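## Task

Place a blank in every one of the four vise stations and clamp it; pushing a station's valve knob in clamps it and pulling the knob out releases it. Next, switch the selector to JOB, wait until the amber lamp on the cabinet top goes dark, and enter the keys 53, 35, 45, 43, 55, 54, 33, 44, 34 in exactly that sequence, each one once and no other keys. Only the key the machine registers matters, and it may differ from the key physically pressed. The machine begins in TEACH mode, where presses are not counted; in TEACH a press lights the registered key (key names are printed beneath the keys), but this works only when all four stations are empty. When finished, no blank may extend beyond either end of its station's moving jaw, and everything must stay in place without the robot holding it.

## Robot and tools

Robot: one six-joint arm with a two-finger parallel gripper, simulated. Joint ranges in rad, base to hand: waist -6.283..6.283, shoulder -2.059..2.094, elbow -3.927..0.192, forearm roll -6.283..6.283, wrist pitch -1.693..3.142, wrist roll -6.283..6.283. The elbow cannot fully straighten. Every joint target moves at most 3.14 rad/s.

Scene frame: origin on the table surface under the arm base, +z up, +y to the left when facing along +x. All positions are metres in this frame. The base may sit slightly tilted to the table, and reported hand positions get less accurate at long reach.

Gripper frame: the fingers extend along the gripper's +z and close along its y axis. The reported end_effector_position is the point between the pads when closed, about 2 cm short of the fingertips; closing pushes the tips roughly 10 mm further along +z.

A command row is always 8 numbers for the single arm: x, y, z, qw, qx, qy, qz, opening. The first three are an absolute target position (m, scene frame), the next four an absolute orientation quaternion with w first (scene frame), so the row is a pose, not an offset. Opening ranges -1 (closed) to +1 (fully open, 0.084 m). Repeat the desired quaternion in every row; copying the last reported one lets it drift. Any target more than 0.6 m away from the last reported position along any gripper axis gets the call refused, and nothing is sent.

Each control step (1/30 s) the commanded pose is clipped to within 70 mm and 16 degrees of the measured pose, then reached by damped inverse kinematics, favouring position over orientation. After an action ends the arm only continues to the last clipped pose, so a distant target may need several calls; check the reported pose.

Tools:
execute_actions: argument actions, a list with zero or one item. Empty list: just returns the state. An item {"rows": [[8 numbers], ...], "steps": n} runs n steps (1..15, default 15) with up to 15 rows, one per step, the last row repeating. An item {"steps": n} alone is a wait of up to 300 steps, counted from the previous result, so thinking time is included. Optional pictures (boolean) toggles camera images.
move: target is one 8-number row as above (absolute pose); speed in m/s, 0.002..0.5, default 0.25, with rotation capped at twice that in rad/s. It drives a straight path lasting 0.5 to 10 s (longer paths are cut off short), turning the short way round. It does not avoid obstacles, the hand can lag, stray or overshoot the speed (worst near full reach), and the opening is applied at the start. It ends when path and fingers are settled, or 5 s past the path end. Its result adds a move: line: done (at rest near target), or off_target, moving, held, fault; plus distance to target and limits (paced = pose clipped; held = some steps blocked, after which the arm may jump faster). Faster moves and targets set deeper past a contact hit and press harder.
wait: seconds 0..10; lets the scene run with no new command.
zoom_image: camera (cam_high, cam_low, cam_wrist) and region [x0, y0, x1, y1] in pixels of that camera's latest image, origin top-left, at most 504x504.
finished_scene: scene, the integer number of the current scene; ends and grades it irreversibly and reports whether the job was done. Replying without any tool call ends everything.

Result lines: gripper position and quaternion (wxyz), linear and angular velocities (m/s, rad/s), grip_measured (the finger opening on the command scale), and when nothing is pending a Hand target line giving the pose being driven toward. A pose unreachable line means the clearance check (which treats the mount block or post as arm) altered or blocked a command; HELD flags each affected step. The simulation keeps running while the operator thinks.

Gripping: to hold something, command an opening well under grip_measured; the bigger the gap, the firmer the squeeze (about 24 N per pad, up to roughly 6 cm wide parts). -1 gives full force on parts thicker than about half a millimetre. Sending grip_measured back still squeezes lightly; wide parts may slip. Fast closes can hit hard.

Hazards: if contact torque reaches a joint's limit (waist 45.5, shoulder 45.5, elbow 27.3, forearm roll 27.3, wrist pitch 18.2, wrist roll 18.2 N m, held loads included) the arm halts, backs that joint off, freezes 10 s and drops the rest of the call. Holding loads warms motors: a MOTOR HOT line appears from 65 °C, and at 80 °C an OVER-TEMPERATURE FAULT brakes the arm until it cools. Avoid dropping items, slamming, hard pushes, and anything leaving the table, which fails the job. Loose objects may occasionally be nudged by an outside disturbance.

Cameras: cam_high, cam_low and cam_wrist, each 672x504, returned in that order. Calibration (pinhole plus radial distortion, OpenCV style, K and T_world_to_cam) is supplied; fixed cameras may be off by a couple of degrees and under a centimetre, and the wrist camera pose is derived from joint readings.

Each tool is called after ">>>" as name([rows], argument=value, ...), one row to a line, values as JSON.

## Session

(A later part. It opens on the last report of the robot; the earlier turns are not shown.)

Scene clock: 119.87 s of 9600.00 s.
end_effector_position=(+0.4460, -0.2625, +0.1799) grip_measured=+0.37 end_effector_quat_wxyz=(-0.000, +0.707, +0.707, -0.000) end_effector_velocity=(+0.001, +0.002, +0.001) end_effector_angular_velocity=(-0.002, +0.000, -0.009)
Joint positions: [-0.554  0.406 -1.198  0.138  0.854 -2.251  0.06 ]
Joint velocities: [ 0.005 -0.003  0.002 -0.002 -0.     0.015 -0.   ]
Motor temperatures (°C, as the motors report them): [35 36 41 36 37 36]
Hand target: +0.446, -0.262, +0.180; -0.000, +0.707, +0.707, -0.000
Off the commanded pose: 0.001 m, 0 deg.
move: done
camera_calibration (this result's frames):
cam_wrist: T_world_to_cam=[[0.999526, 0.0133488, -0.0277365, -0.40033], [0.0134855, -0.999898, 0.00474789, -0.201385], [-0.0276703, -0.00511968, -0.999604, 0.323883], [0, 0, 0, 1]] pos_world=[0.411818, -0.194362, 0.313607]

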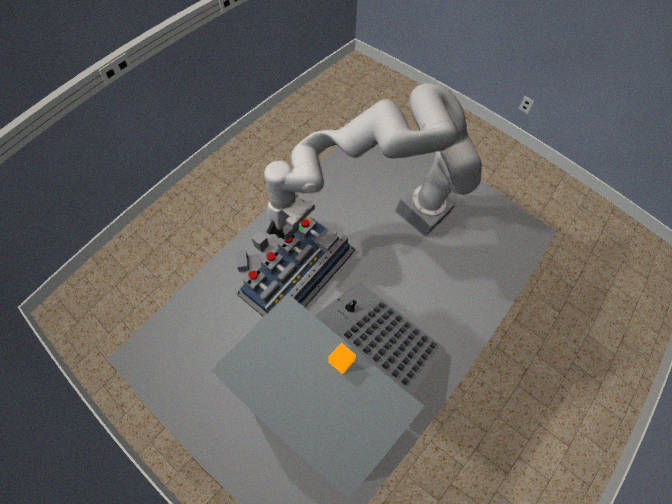

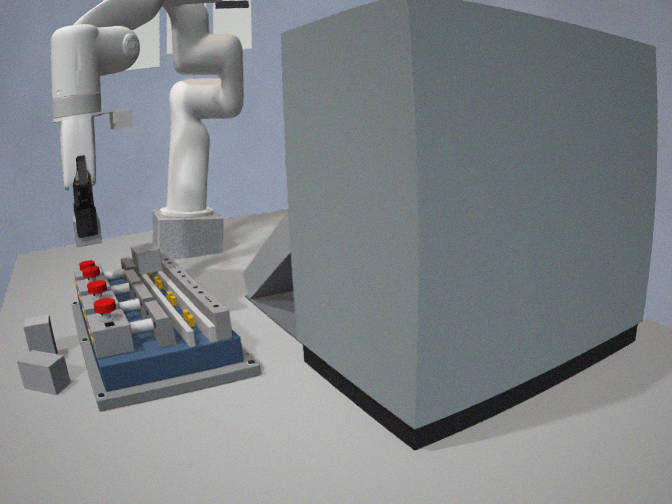

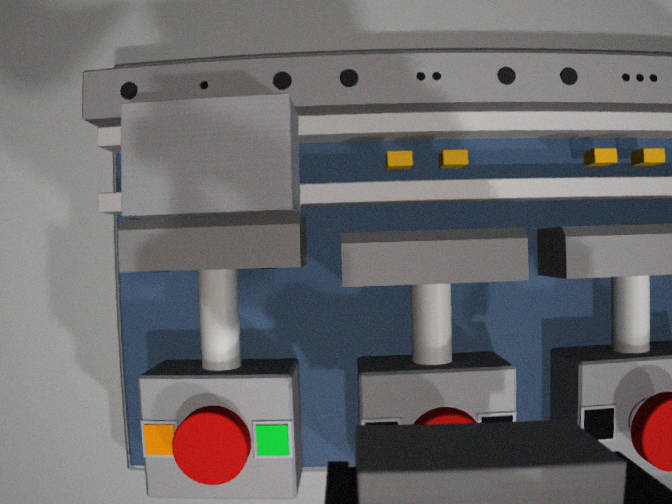

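>>> move(target=[0.444,-0.163,0.16,0,0.707,0.707,0,0], speed=0.12)

>>> move(target=[0.444,-0.163,0.089,0,0.707,0.707,0,0], speed=0.04)

>>> move(target=[0.444,-0.163,0.089,0,0.707,0.707,0,0.65])

>>> move(target=[0.444,-0.163,0.16,0,0.707,0.707,0,0.65], speed=0.12)

>>> move(target=[0.445,-0.262,0.15,0,0.707,0.707,0,-1], speed=0.15)

>>> move(target=[0.445,-0.262,0.113,0,0.707,0.707,0,-1], speed=0.04)

Scene clock: 125.73 s of 9600.00 s.
end_effector_position=(+0.4441, -0.1636, +0.1602) grip_measured=+0.37 end_effector_quat_wxyz=(+0.000, +0.707, +0.707, -0.000) end_effector_velocity=(-0.001, +0.003, -0.001) end_effector_angular_velocity=(+0.000, +0.001, +0.000)
Joint positions: [-0.377  0.278 -0.975  0.166  0.74  -2.104  0.06 ]
Joint velocities: [ 0.006 -0.003  0.006  0.    -0.003  0.005  0.   ]
Motor temperatures (°C, as the motors report them): [35 36 41 36 37 36]
Hand target: +0.444, -0.163, +0.160; +0.000, +0.707, +0.707, -0.000
Off the commanded pose: 0.001 m, 0 deg.
After step 90, 1.57 s passed at rest.
move: done
camera_calibration (this result's frames):
cam_wrist: T_world_to_cam=[[0.999547, 0.0122118, -0.027505, -0.400556], [0.01236, -0.99991, 0.00522556, -0.101886], [-0.0274387, -0.00556315, -0.999608, 0.304469], [0, 0, 0, 1]] pos_world=[0.409988, -0.0952911, 0.293865]

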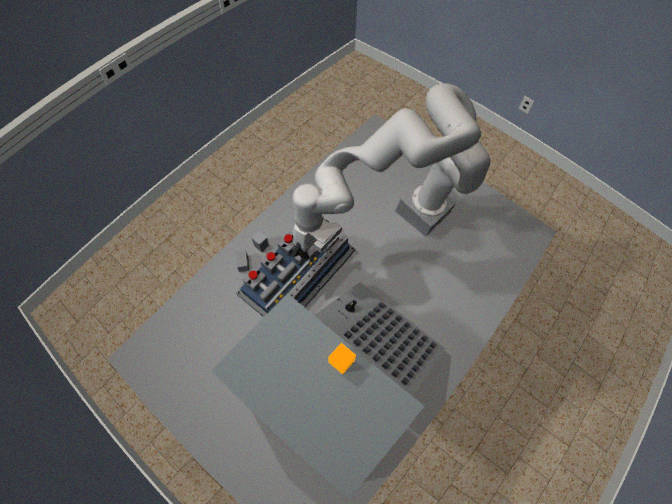

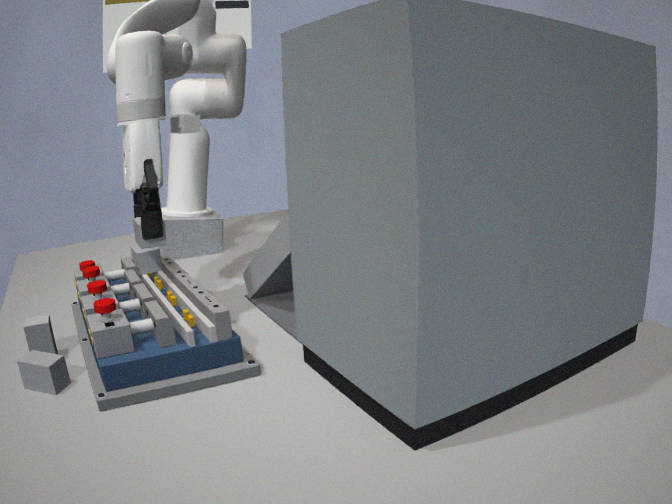

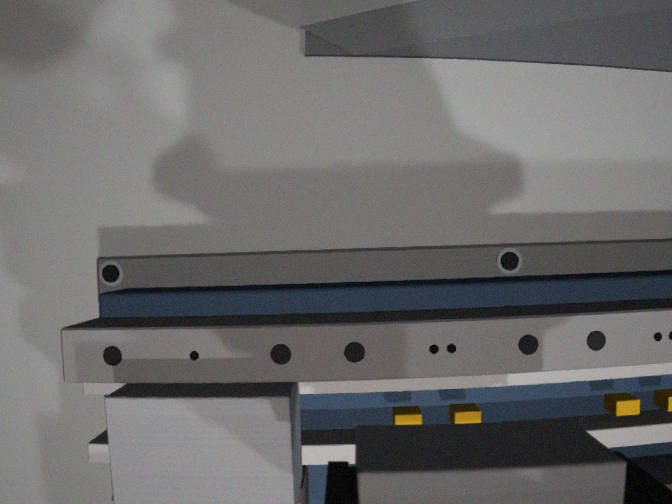

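Scene clock: 127.97 s of 9600.00 s.
end_effector_position=(+0.4473, -0.1643, +0.0920) grip_measured=+0.38 end_effector_quat_wxyz=(+0.005, +0.707, +0.707, +0.002) end_effector_velocity=(-0.000, +0.000, -0.003) end_effector_angular_velocity=(+0.004, +0.007, +0.001)
Joint positions: [-0.351  0.437 -0.962  0.213  0.559 -2.135  0.06 ]
Joint velocities: [ 0.001  0.01  -0.007  0.     0.005 -0.001 -0.   ]
Motor temperatures (°C, as the motors report them): [35 36 41 36 37 36]
Hand target: +0.444, -0.163, +0.089; +0.000, +0.707, +0.707, -0.000
Off the commanded pose: 0.005 m, 1 deg.
move: off_target
camera_calibration (this result's frames):
cam_wrist: T_world_to_cam=[[0.999745, 0.0128977, -0.018559, -0.406447], [0.0130719, -0.999871, 0.00929249, -0.102989], [-0.0184368, -0.00953271, -0.999785, 0.23175], [0, 0, 0, 1]] pos_world=[0.411962, -0.0955241, 0.225114]

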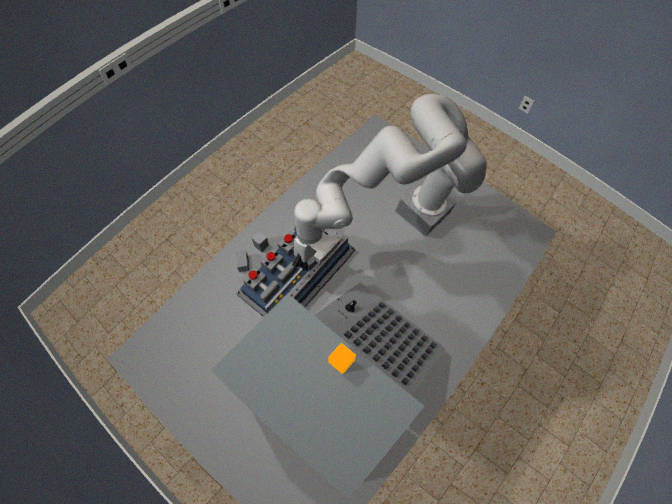

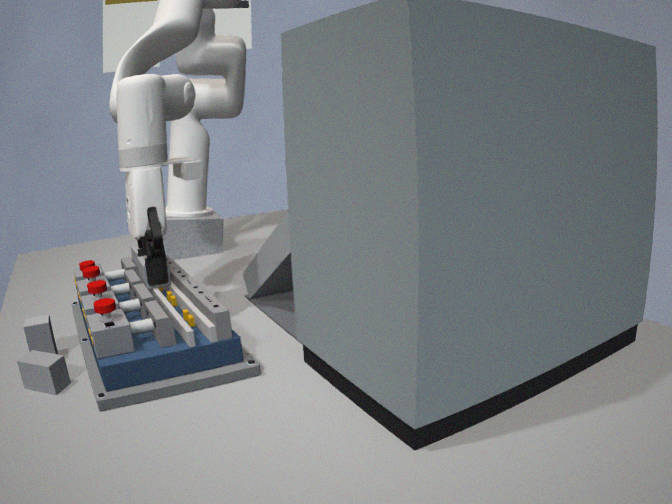

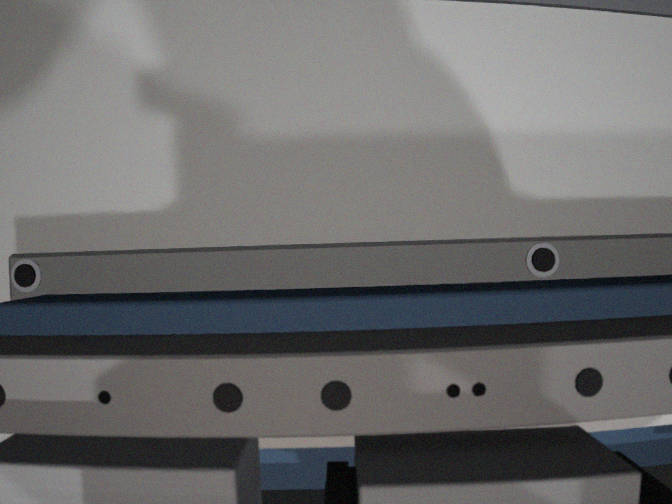

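Scene clock: 128.67 s of 9600.00 s.
end_effector_position=(+0.4433, -0.1628, +0.0885) grip_measured=+0.64 end_effector_quat_wxyz=(-0.001, +0.707, +0.707, -0.000) end_effector_velocity=(+0.000, -0.001, +0.001) end_effector_angular_velocity=(-0.001, -0.002, +0.000)
Joint positions: [-0.351  0.44  -0.956  0.213  0.562 -2.136  0.071]
Joint velocities: [-0.001 -0.002 -0.001 -0.     0.001 -0.001  0.   ]
Motor temperatures (°C, as the motors report them): [35 36 41 36 37 36]
Hand target: +0.444, -0.163, +0.089; +0.000, +0.707, +0.707, -0.000
Off the commanded pose: 0.001 m, 0 deg.
move: done
camera_calibration (this result's frames):
cam_wrist: T_world_to_cam=[[0.999501, 0.0123946, -0.0290417, -0.401545], [0.0125164, -0.999914, 0.0040136, -0.100656], [-0.0289895, -0.00437509, -0.99957, 0.233624], [0, 0, 0, 1]] pos_world=[0.409377, -0.0946479, 0.222266]

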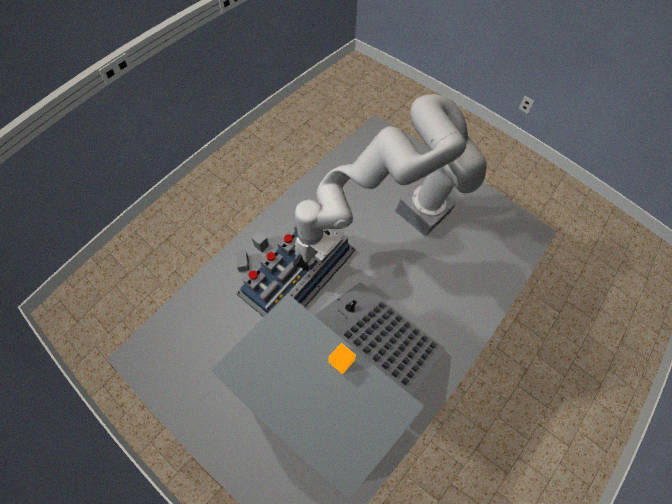

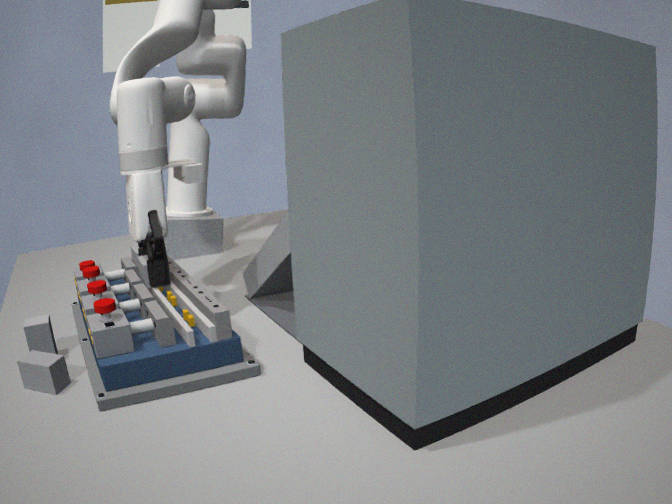

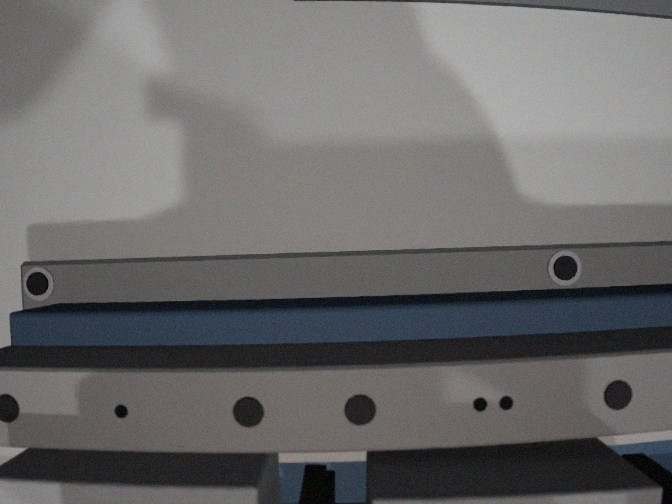

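Scene clock: 129.73 s of 9600.00 s.
end_effector_position=(+0.4439, -0.1629, +0.1592) grip_measured=+0.65 end_effector_quat_wxyz=(-0.000, +0.707, +0.707, +0.000) end_effector_velocity=(+0.002, -0.001, +0.005) end_effector_angular_velocity=(-0.002, -0.005, +0.000)
Joint positions: [-0.376  0.28  -0.974  0.168  0.738 -2.105  0.071]
Joint velocities: [-0.001 -0.007 -0.005 -0.001  0.006  0.001  0.   ]
Motor temperatures (°C, as the motors report them): [35 36 41 36 37 36]
Hand target: +0.444, -0.163, +0.160; -0.000, +0.707, +0.707, +0.000
Off the commanded pose: 0.001 m, 0 deg.
move: done
camera_calibration (this result's frames):
cam_wrist: T_world_to_cam=[[0.999529, 0.0126973, -0.0279227, -0.400279], [0.0128173, -0.999909, 0.00412249, -0.101234], [-0.0278678, -0.00447845, -0.999602, 0.303858], [0, 0, 0, 1]] pos_world=[0.409857, -0.0947812, 0.292978]

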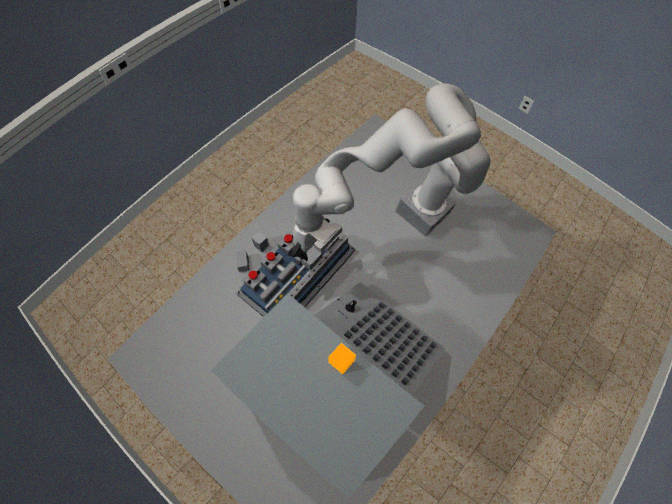

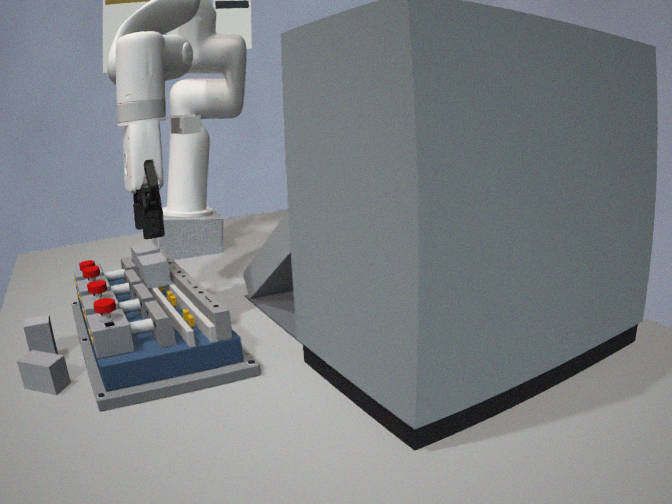

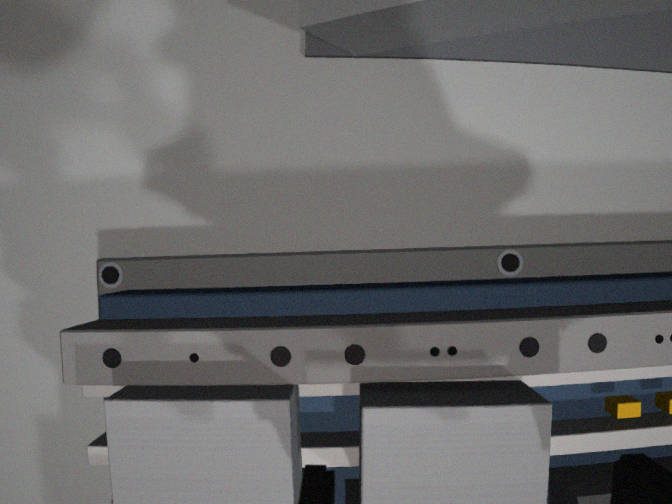

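Scene clock: 130.90 s of 9600.00 s.
end_effector_position=(+0.4449, -0.2614, +0.1500) grip_measured=-1.00 end_effector_quat_wxyz=(+0.000, +0.707, +0.707, +0.000) end_effector_velocity=(-0.000, -0.003, -0.001) end_effector_angular_velocity=(+0.002, +0.001, -0.001)
Joint positions: [-0.545  0.454 -1.172  0.149  0.779 -2.258  0.   ]
Joint velocities: [-0.004  0.007 -0.008 -0.     0.004 -0.004  0.   ]
Motor temperatures (°C, as the motors report them): [35 36 41 36 37 36]
Hand target: +0.445, -0.262, +0.150; +0.000, +0.707, +0.707, +0.000
Off the commanded pose: 0.001 m, 0 deg.
move: done
camera_calibration (this result's frames):
cam_wrist: T_world_to_cam=[[0.999556, 0.0129607, -0.0268215, -0.400347], [0.0130895, -0.999904, 0.004632, -0.199925], [-0.0267589, -0.00498103, -0.99963, 0.293628], [0, 0, 0, 1]] pos_world=[0.410644, -0.193255, 0.283707]

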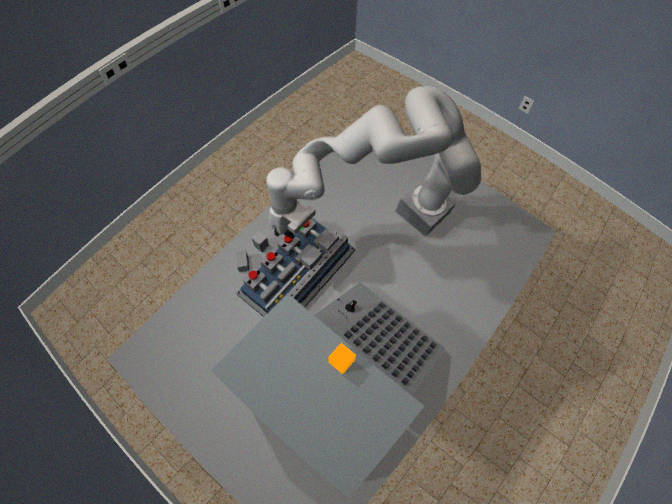

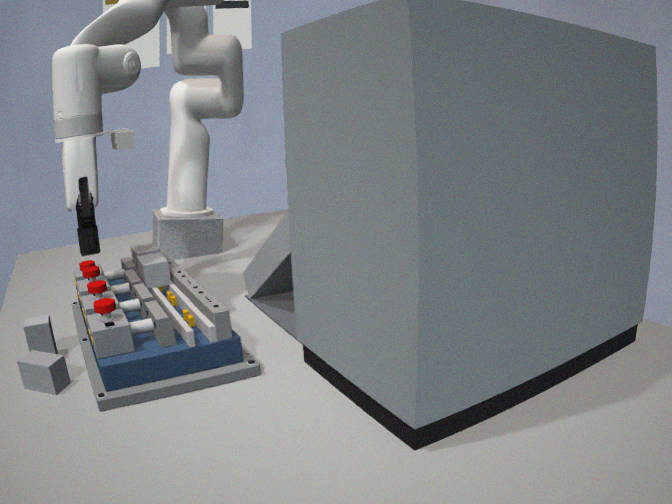

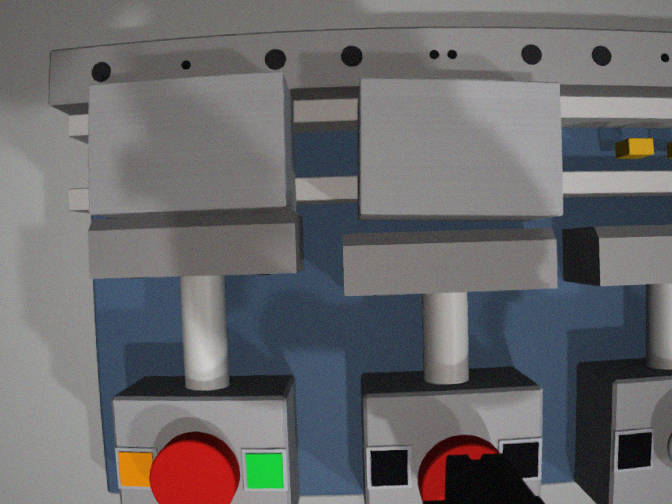

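Scene clock: 132.13 s of 9600.00 s.
end_effector_position=(+0.4472, -0.2633, +0.1173) grip_measured=-1.00 end_effector_quat_wxyz=(+0.004, +0.707, +0.707, +0.001) end_effector_velocity=(+0.001, -0.001, -0.002) end_effector_angular_velocity=(-0.003, -0.004, -0.001)
Joint positions: [-0.537  0.522 -1.166  0.164  0.696 -2.267  0.   ]
Joint velocities: [ 0.001  0.006 -0.001  0.002 -0.01   0.     0.   ]
Motor temperatures (°C, as the motors report them): [35 36 41 36 37 36]
Hand target: +0.445, -0.262, +0.113; +0.000, +0.707, +0.707, -0.000
Off the commanded pose: 0.005 m, 0 deg.
move: off_target
camera_calibration (this result's frames):
cam_wrist: T_world_to_cam=[[0.999703, 0.0128312, -0.0207317, -0.404299], [0.0130254, -0.999872, 0.00925639, -0.202154], [-0.0206103, -0.00952368, -0.999742, 0.257044], [0, 0, 0, 1]] pos_world=[0.41211, -0.194492, 0.250467]

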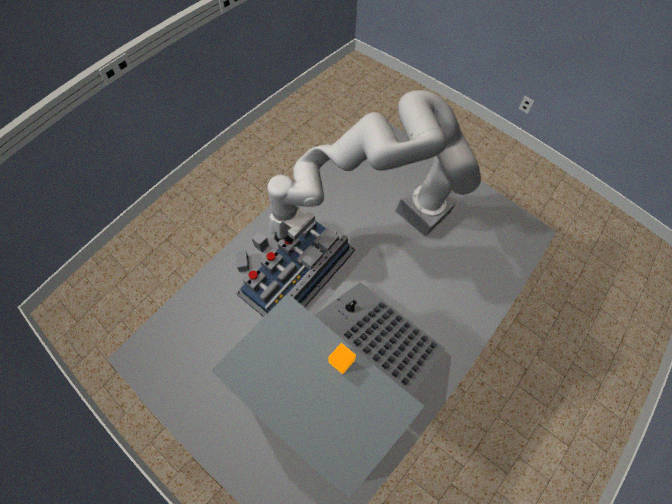

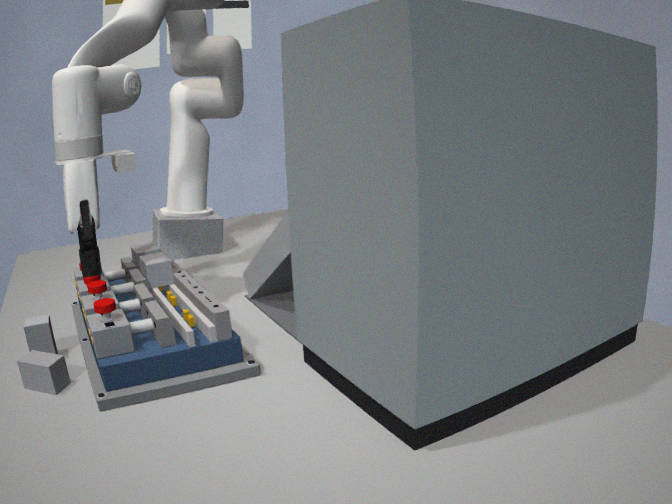

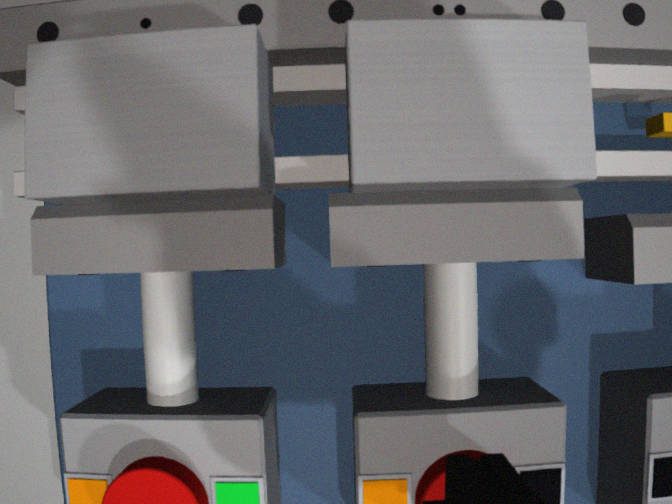

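>>> move(target=[0.46,-0.30,0.17,0,0.707,0.707,0,1], speed=0.12)

>>> move(target=[0.492,-0.40,0.17,0,0.707,0.707,0,1], speed=0.15)

Scene clock: 135.07 s of 9600.00 s.
end_effector_position=(+0.4597, -0.2995, +0.1690) grip_measured=+1.00 end_effector_quat_wxyz=(-0.001, +0.707, +0.707, +0.000) end_effector_velocity=(+0.003, -0.003, +0.006) end_effector_angular_velocity=(-0.003, -0.004, +0.000)
Joint positions: [-0.593  0.528 -1.342  0.132  0.88  -2.284  0.084]
Joint velocities: [-0.003  0.001 -0.019 -0.001  0.013 -0.001  0.   ]
Motor temperatures (°C, as the motors report them): [35 36 41 36 37 36]
Hand target: +0.460, -0.300, +0.170; -0.000, +0.707, +0.707, +0.000
Off the commanded pose: 0.001 m, 0 deg.
move: done
camera_calibration (this result's frames):
cam_wrist: T_world_to_cam=[[0.999529, 0.0128524, -0.0278669, -0.413999], [0.0129675, -0.999908, 0.00395414, -0.238136], [-0.0278135, -0.00431364, -0.999604, 0.31351], [0, 0, 0, 1]] pos_world=[0.425611, -0.231441, 0.302791]

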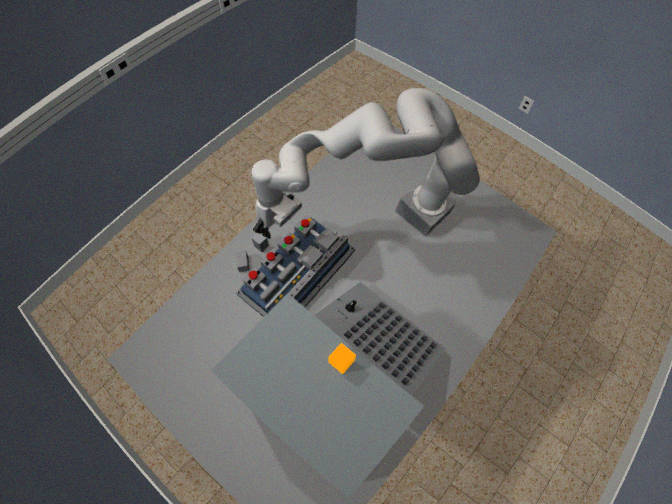

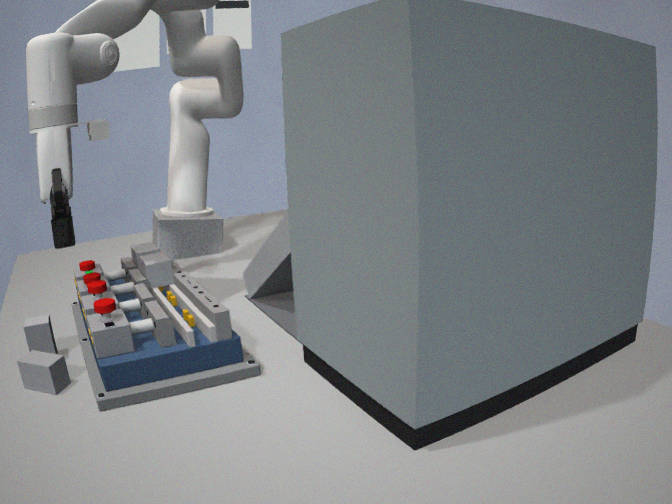

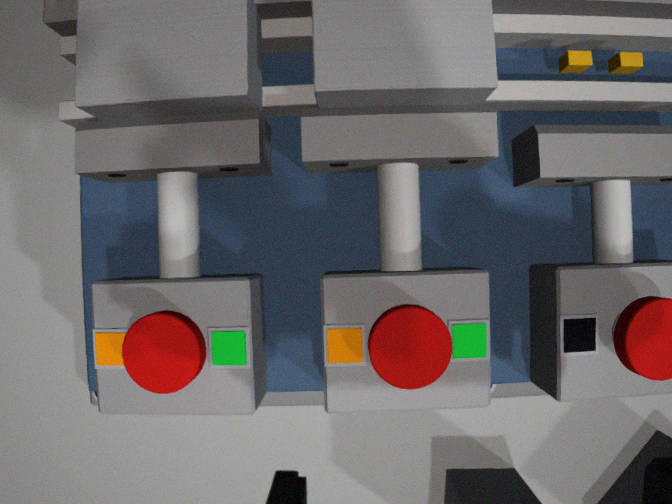

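Scene clock: 136.33 s of 9600.00 s.
end_effector_position=(+0.4919, -0.3998, +0.1700) grip_measured=+1.00 end_effector_quat_wxyz=(+0.000, +0.707, +0.707, +0.000) end_effector_velocity=(+0.000, -0.002, -0.001) end_effector_angular_velocity=(+0.003, +0.003, -0.001)
Joint positions: [-0.692  0.847 -1.852  0.109  1.077 -2.35   0.084]
Joint velocities: [-0.002  0.013 -0.021 -0.001  0.013  0.    -0.   ]
Motor temperatures (°C, as the motors report them): [35 36 41 36 37 36]
Hand target: +0.492, -0.400, +0.170; +0.000, +0.707, +0.707, +0.000
Off the commanded pose: 0.000 m, 0 deg.
move: done
camera_calibration (this result's frames):
cam_wrist: T_world_to_cam=[[0.999564, 0.0130397, -0.0265022, -0.445065], [0.0131753, -0.999901, 0.0049484, -0.339071], [-0.0264351, -0.00529542, -0.999637, 0.313849], [0, 0, 0, 1]] pos_world=[0.457635, -0.331572, 0.303617]

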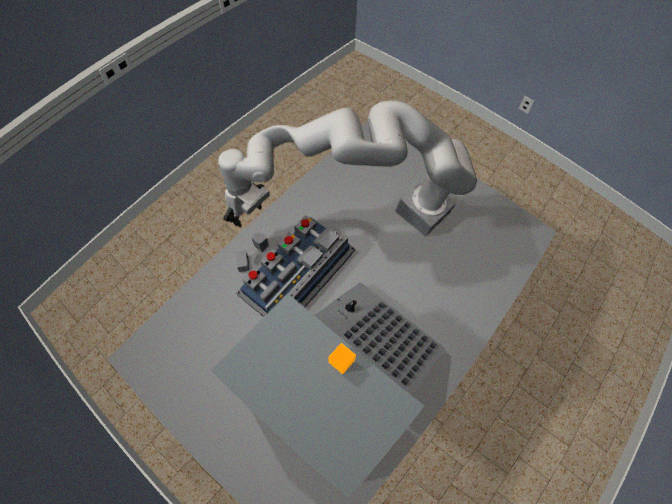

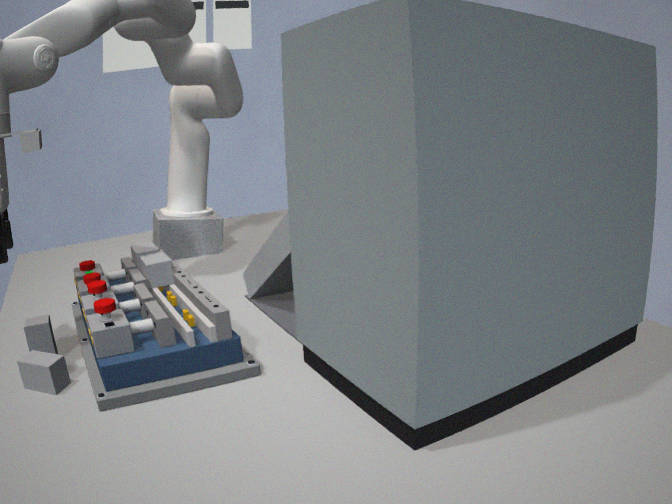

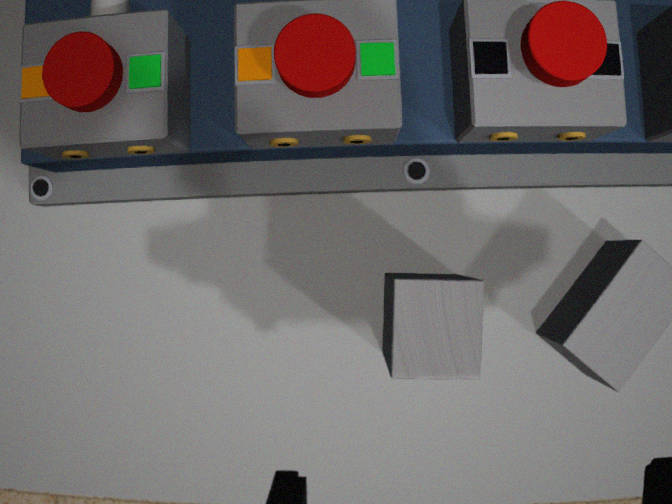

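>>> move(target=[0.493,-0.365,0.10,0,0.707,0.707,0,0.5], speed=0.1)

>>> move(target=[0.493,-0.365,0.045,0,0.707,0.707,0,0.5], speed=0.06)

>>> move(target=[0.493,-0.365,0.045,0,0.707,0.707,0,-0.5])

>>> move(target=[0.493,-0.365,0.19,0,0.707,0.707,0,-0.5], speed=0.15)

>>> move(target=[0.53,-0.26,0.19,0,0.707,0.707,0,-0.5], speed=0.15)

Scene clock: 141.13 s of 9600.00 s.
end_effector_position=(+0.4931, -0.3654, +0.1010) grip_measured=+0.49 end_effector_quat_wxyz=(+0.001, +0.707, +0.707, -0.000) end_effector_velocity=(+0.001, +0.001, -0.003) end_effector_angular_velocity=(-0.002, -0.002, +0.000)
Joint positions: [-0.636  0.864 -1.679  0.128  0.882 -2.323  0.065]
Joint velocities: [ 0.003  0.002  0.008  0.001 -0.012  0.001 -0.   ]
Motor temperatures (°C, as the motors report them): [35 36 41 36 37 36]
Hand target: +0.493, -0.365, +0.100; -0.000, +0.707, +0.707, -0.000
Off the commanded pose: 0.001 m, 0 deg.
After step 90, 0.63 s passed at rest.
move: done
camera_calibration (this result's frames):
cam_wrist: T_world_to_cam=[[0.999569, 0.012287, -0.0266522, -0.448782], [0.0124439, -0.999906, 0.00572953, -0.304091], [-0.0265793, -0.00605872, -0.999628, 0.244946], [0, 0, 0, 1]] pos_world=[0.458884, -0.297064, 0.234636]

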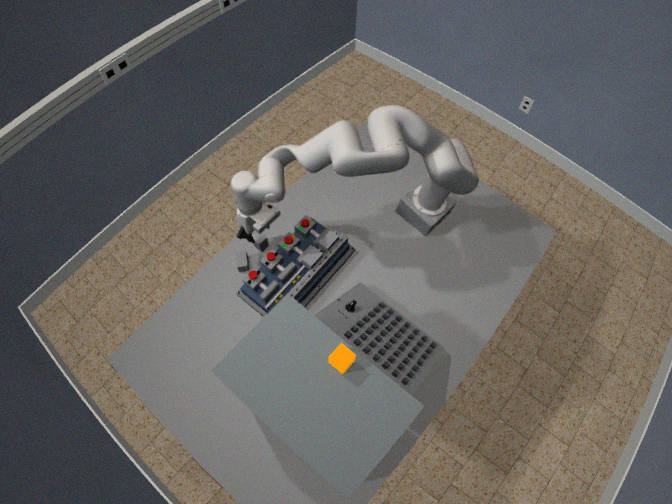

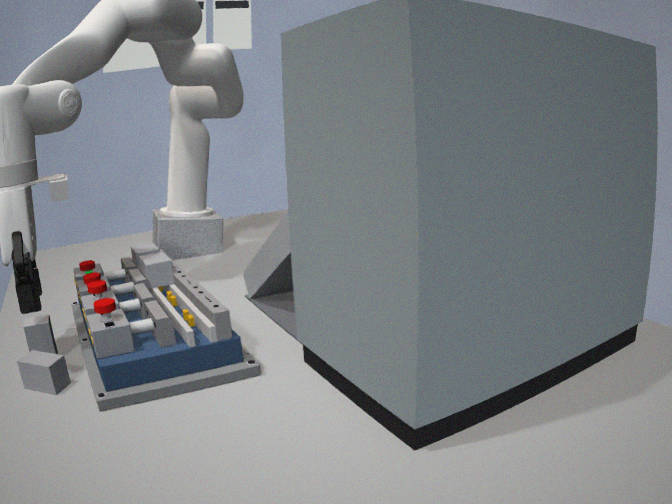

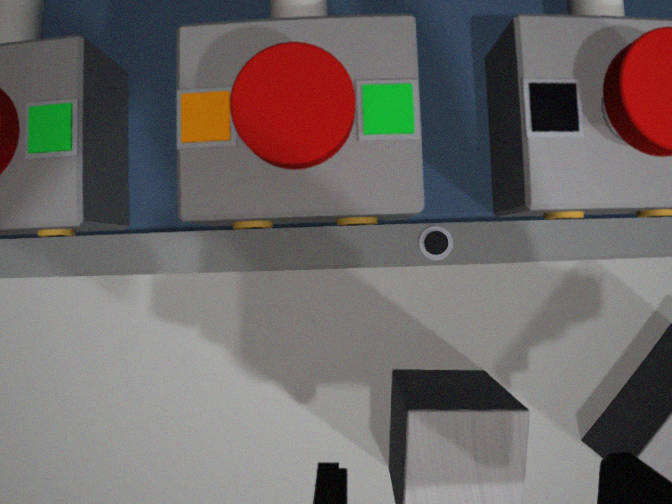

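Scene clock: 142.43 s of 9600.00 s.
end_effector_position=(+0.4931, -0.3651, +0.0457) grip_measured=+0.49 end_effector_quat_wxyz=(+0.000, +0.707, +0.707, -0.000) end_effector_velocity=(+0.000, +0.000, -0.002) end_effector_angular_velocity=(+0.001, +0.000, +0.000)
Joint positions: [-0.625  0.972 -1.695  0.14   0.79  -2.329  0.065]
Joint velocities: [ 0.     0.005 -0.003  0.001 -0.001 -0.    -0.   ]
Motor temperatures (°C, as the motors report them): [35 36 41 36 37 36]
Hand target: +0.493, -0.365, +0.045; +0.000, +0.707, +0.707, -0.000
Off the commanded pose: 0.001 m, 0 deg.
move: done
camera_calibration (this result's frames):
cam_wrist: T_world_to_cam=[[0.999566, 0.0125358, -0.0266725, -0.450185], [0.0126863, -0.999904, 0.00548163, -0.303588], [-0.0266013, -0.00581763, -0.999629, 0.189755], [0, 0, 0, 1]] pos_world=[0.458889, -0.296812, 0.179341]

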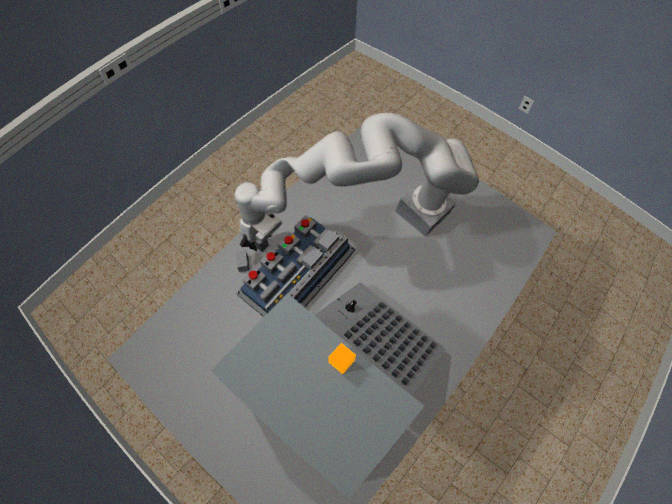

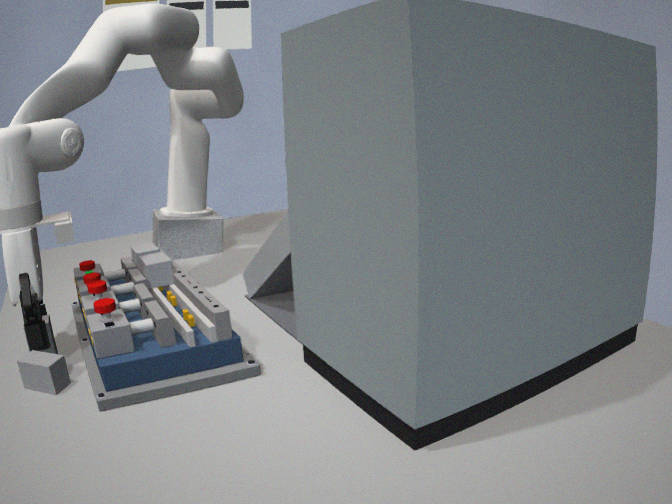

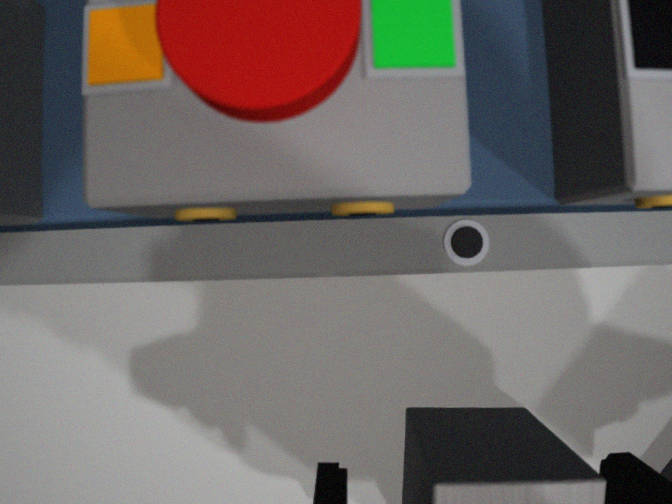

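Scene clock: 143.13 s of 9600.00 s.
end_effector_position=(+0.4933, -0.3652, +0.0457) grip_measured=-0.19 end_effector_quat_wxyz=(+0.000, +0.707, +0.707, +0.000) end_effector_velocity=(-0.000, +0.000, -0.000) end_effector_angular_velocity=(+0.000, +0.000, +0.000)
Joint positions: [-0.625  0.972 -1.696  0.14   0.791 -2.329  0.036]
Joint velocities: [ 0.     0.001  0.     0.    -0.    -0.    -0.   ]
Motor temperatures (°C, as the motors report them): [35 36 41 36 37 36]
Hand target: +0.493, -0.365, +0.045; -0.000, +0.707, +0.707, -0.000
Off the commanded pose: 0.001 m, 0 deg.
move: done
camera_calibration (this result's frames):
cam_wrist: T_world_to_cam=[[0.999567, 0.0126278, -0.026596, -0.450282], [0.0127736, -0.999904, 0.0053212, -0.303689], [-0.0265262, -0.00565862, -0.999632, 0.189756], [0, 0, 0, 1]] pos_world=[0.458999, -0.2969, 0.179327]

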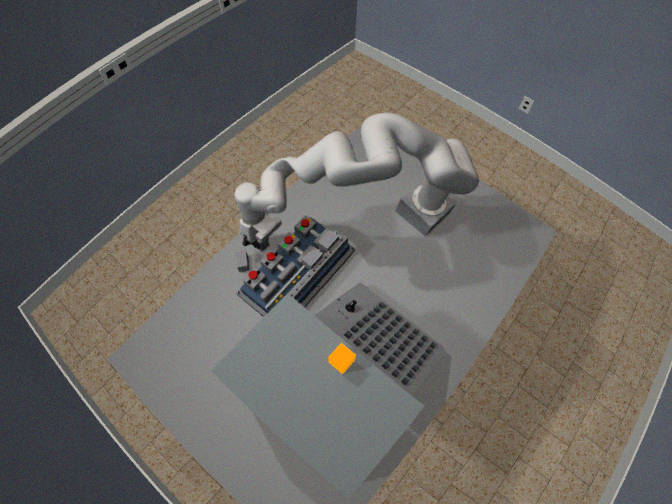

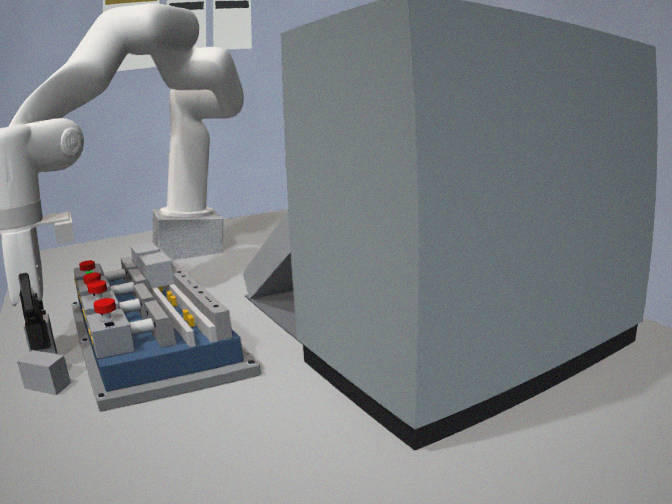

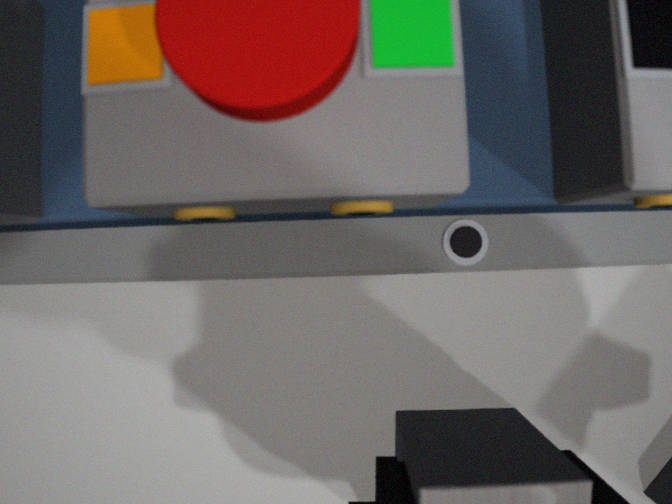

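Scene clock: 144.53 s of 9600.00 s.
end_effector_position=(+0.4929, -0.3649, +0.1884) grip_measured=-0.19 end_effector_quat_wxyz=(-0.001, +0.707, +0.707, +0.000) end_effector_velocity=(+0.002, -0.001, +0.009) end_effector_angular_velocity=(-0.005, -0.006, +0.001)
Joint positions: [-0.652  0.734 -1.725  0.113  1.062 -2.313  0.036]
Joint velocities: [-0.001 -0.009 -0.01  -0.001  0.011  0.     0.   ]
Motor temperatures (°C, as the motors report them): [35 36 42 36 37 36]
Hand target: +0.493, -0.365, +0.190; -0.000, +0.707, +0.707, +0.000
Off the commanded pose: 0.002 m, 0 deg.
move: done
camera_calibration (this result's frames):
cam_wrist: T_world_to_cam=[[0.999508, 0.0128262, -0.0286102, -0.445625], [0.012923, -0.999911, 0.00320157, -0.303788], [-0.0285666, -0.00356973, -0.999586, 0.334135], [0, 0, 0, 1]] pos_world=[0.458877, -0.296852, 0.32222]

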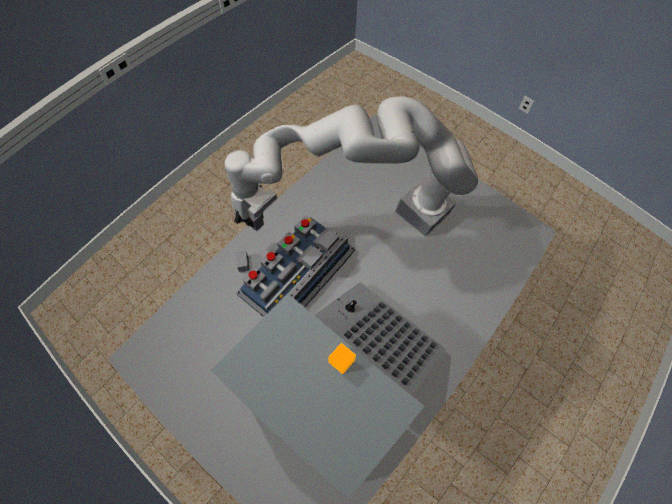

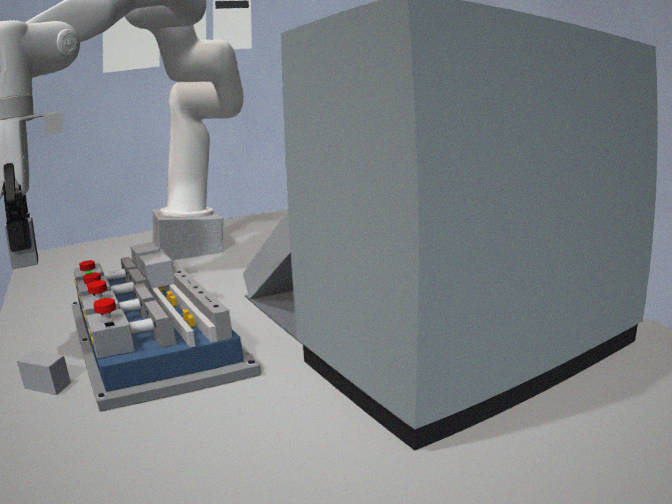

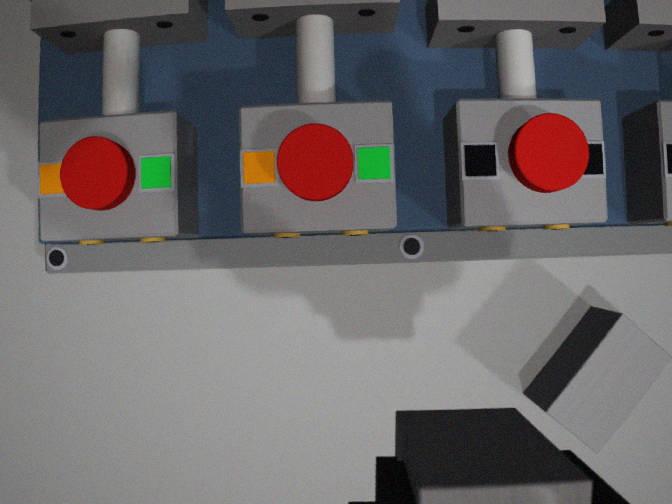

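Scene clock: 145.77 s of 9600.00 s.
end_effector_position=(+0.5299, -0.2607, +0.1900) grip_measured=-0.19 end_effector_quat_wxyz=(-0.000, +0.707, +0.707, -0.000) end_effector_velocity=(+0.002, +0.003, +0.001) end_effector_angular_velocity=(-0.002, -0.002, +0.001)
Joint positions: [-0.479  0.611 -1.559  0.128  1.    -2.153  0.036]
Joint velocities: [ 0.006 -0.003  0.003  0.    -0.003  0.005 -0.   ]
Motor temperatures (°C, as the motors report them): [35 36 42 36 37 36]
Hand target: +0.530, -0.260, +0.190; -0.000, +0.707, +0.707, -0.000
Off the commanded pose: 0.001 m, 0 deg.
move: done
camera_calibration (this result's frames):
cam_wrist: T_world_to_cam=[[0.99954, 0.0120699, -0.0278198, -0.484251], [0.0122116, -0.999913, 0.00493205, -0.200116], [-0.0277578, -0.00526951, -0.999601, 0.336266], [0, 0, 0, 1]] pos_world=[0.495806, -0.192482, 0.323647]

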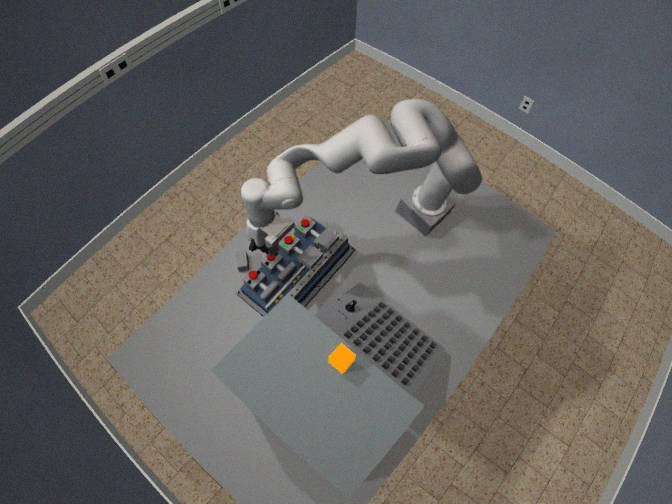

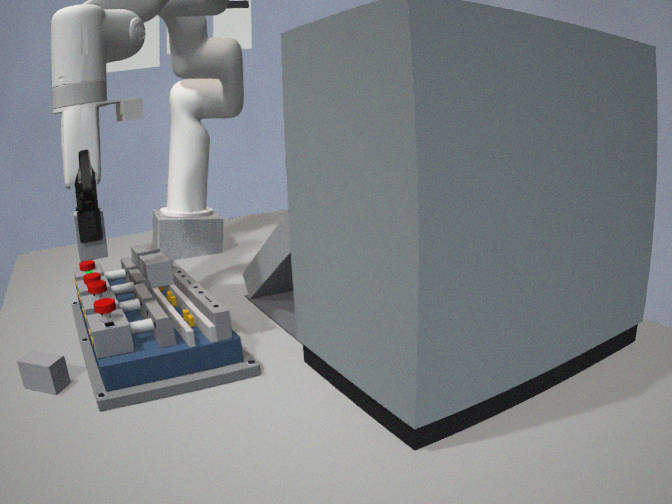

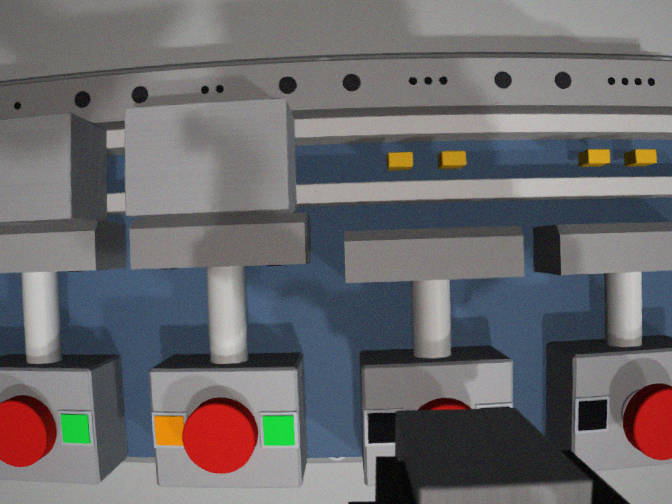

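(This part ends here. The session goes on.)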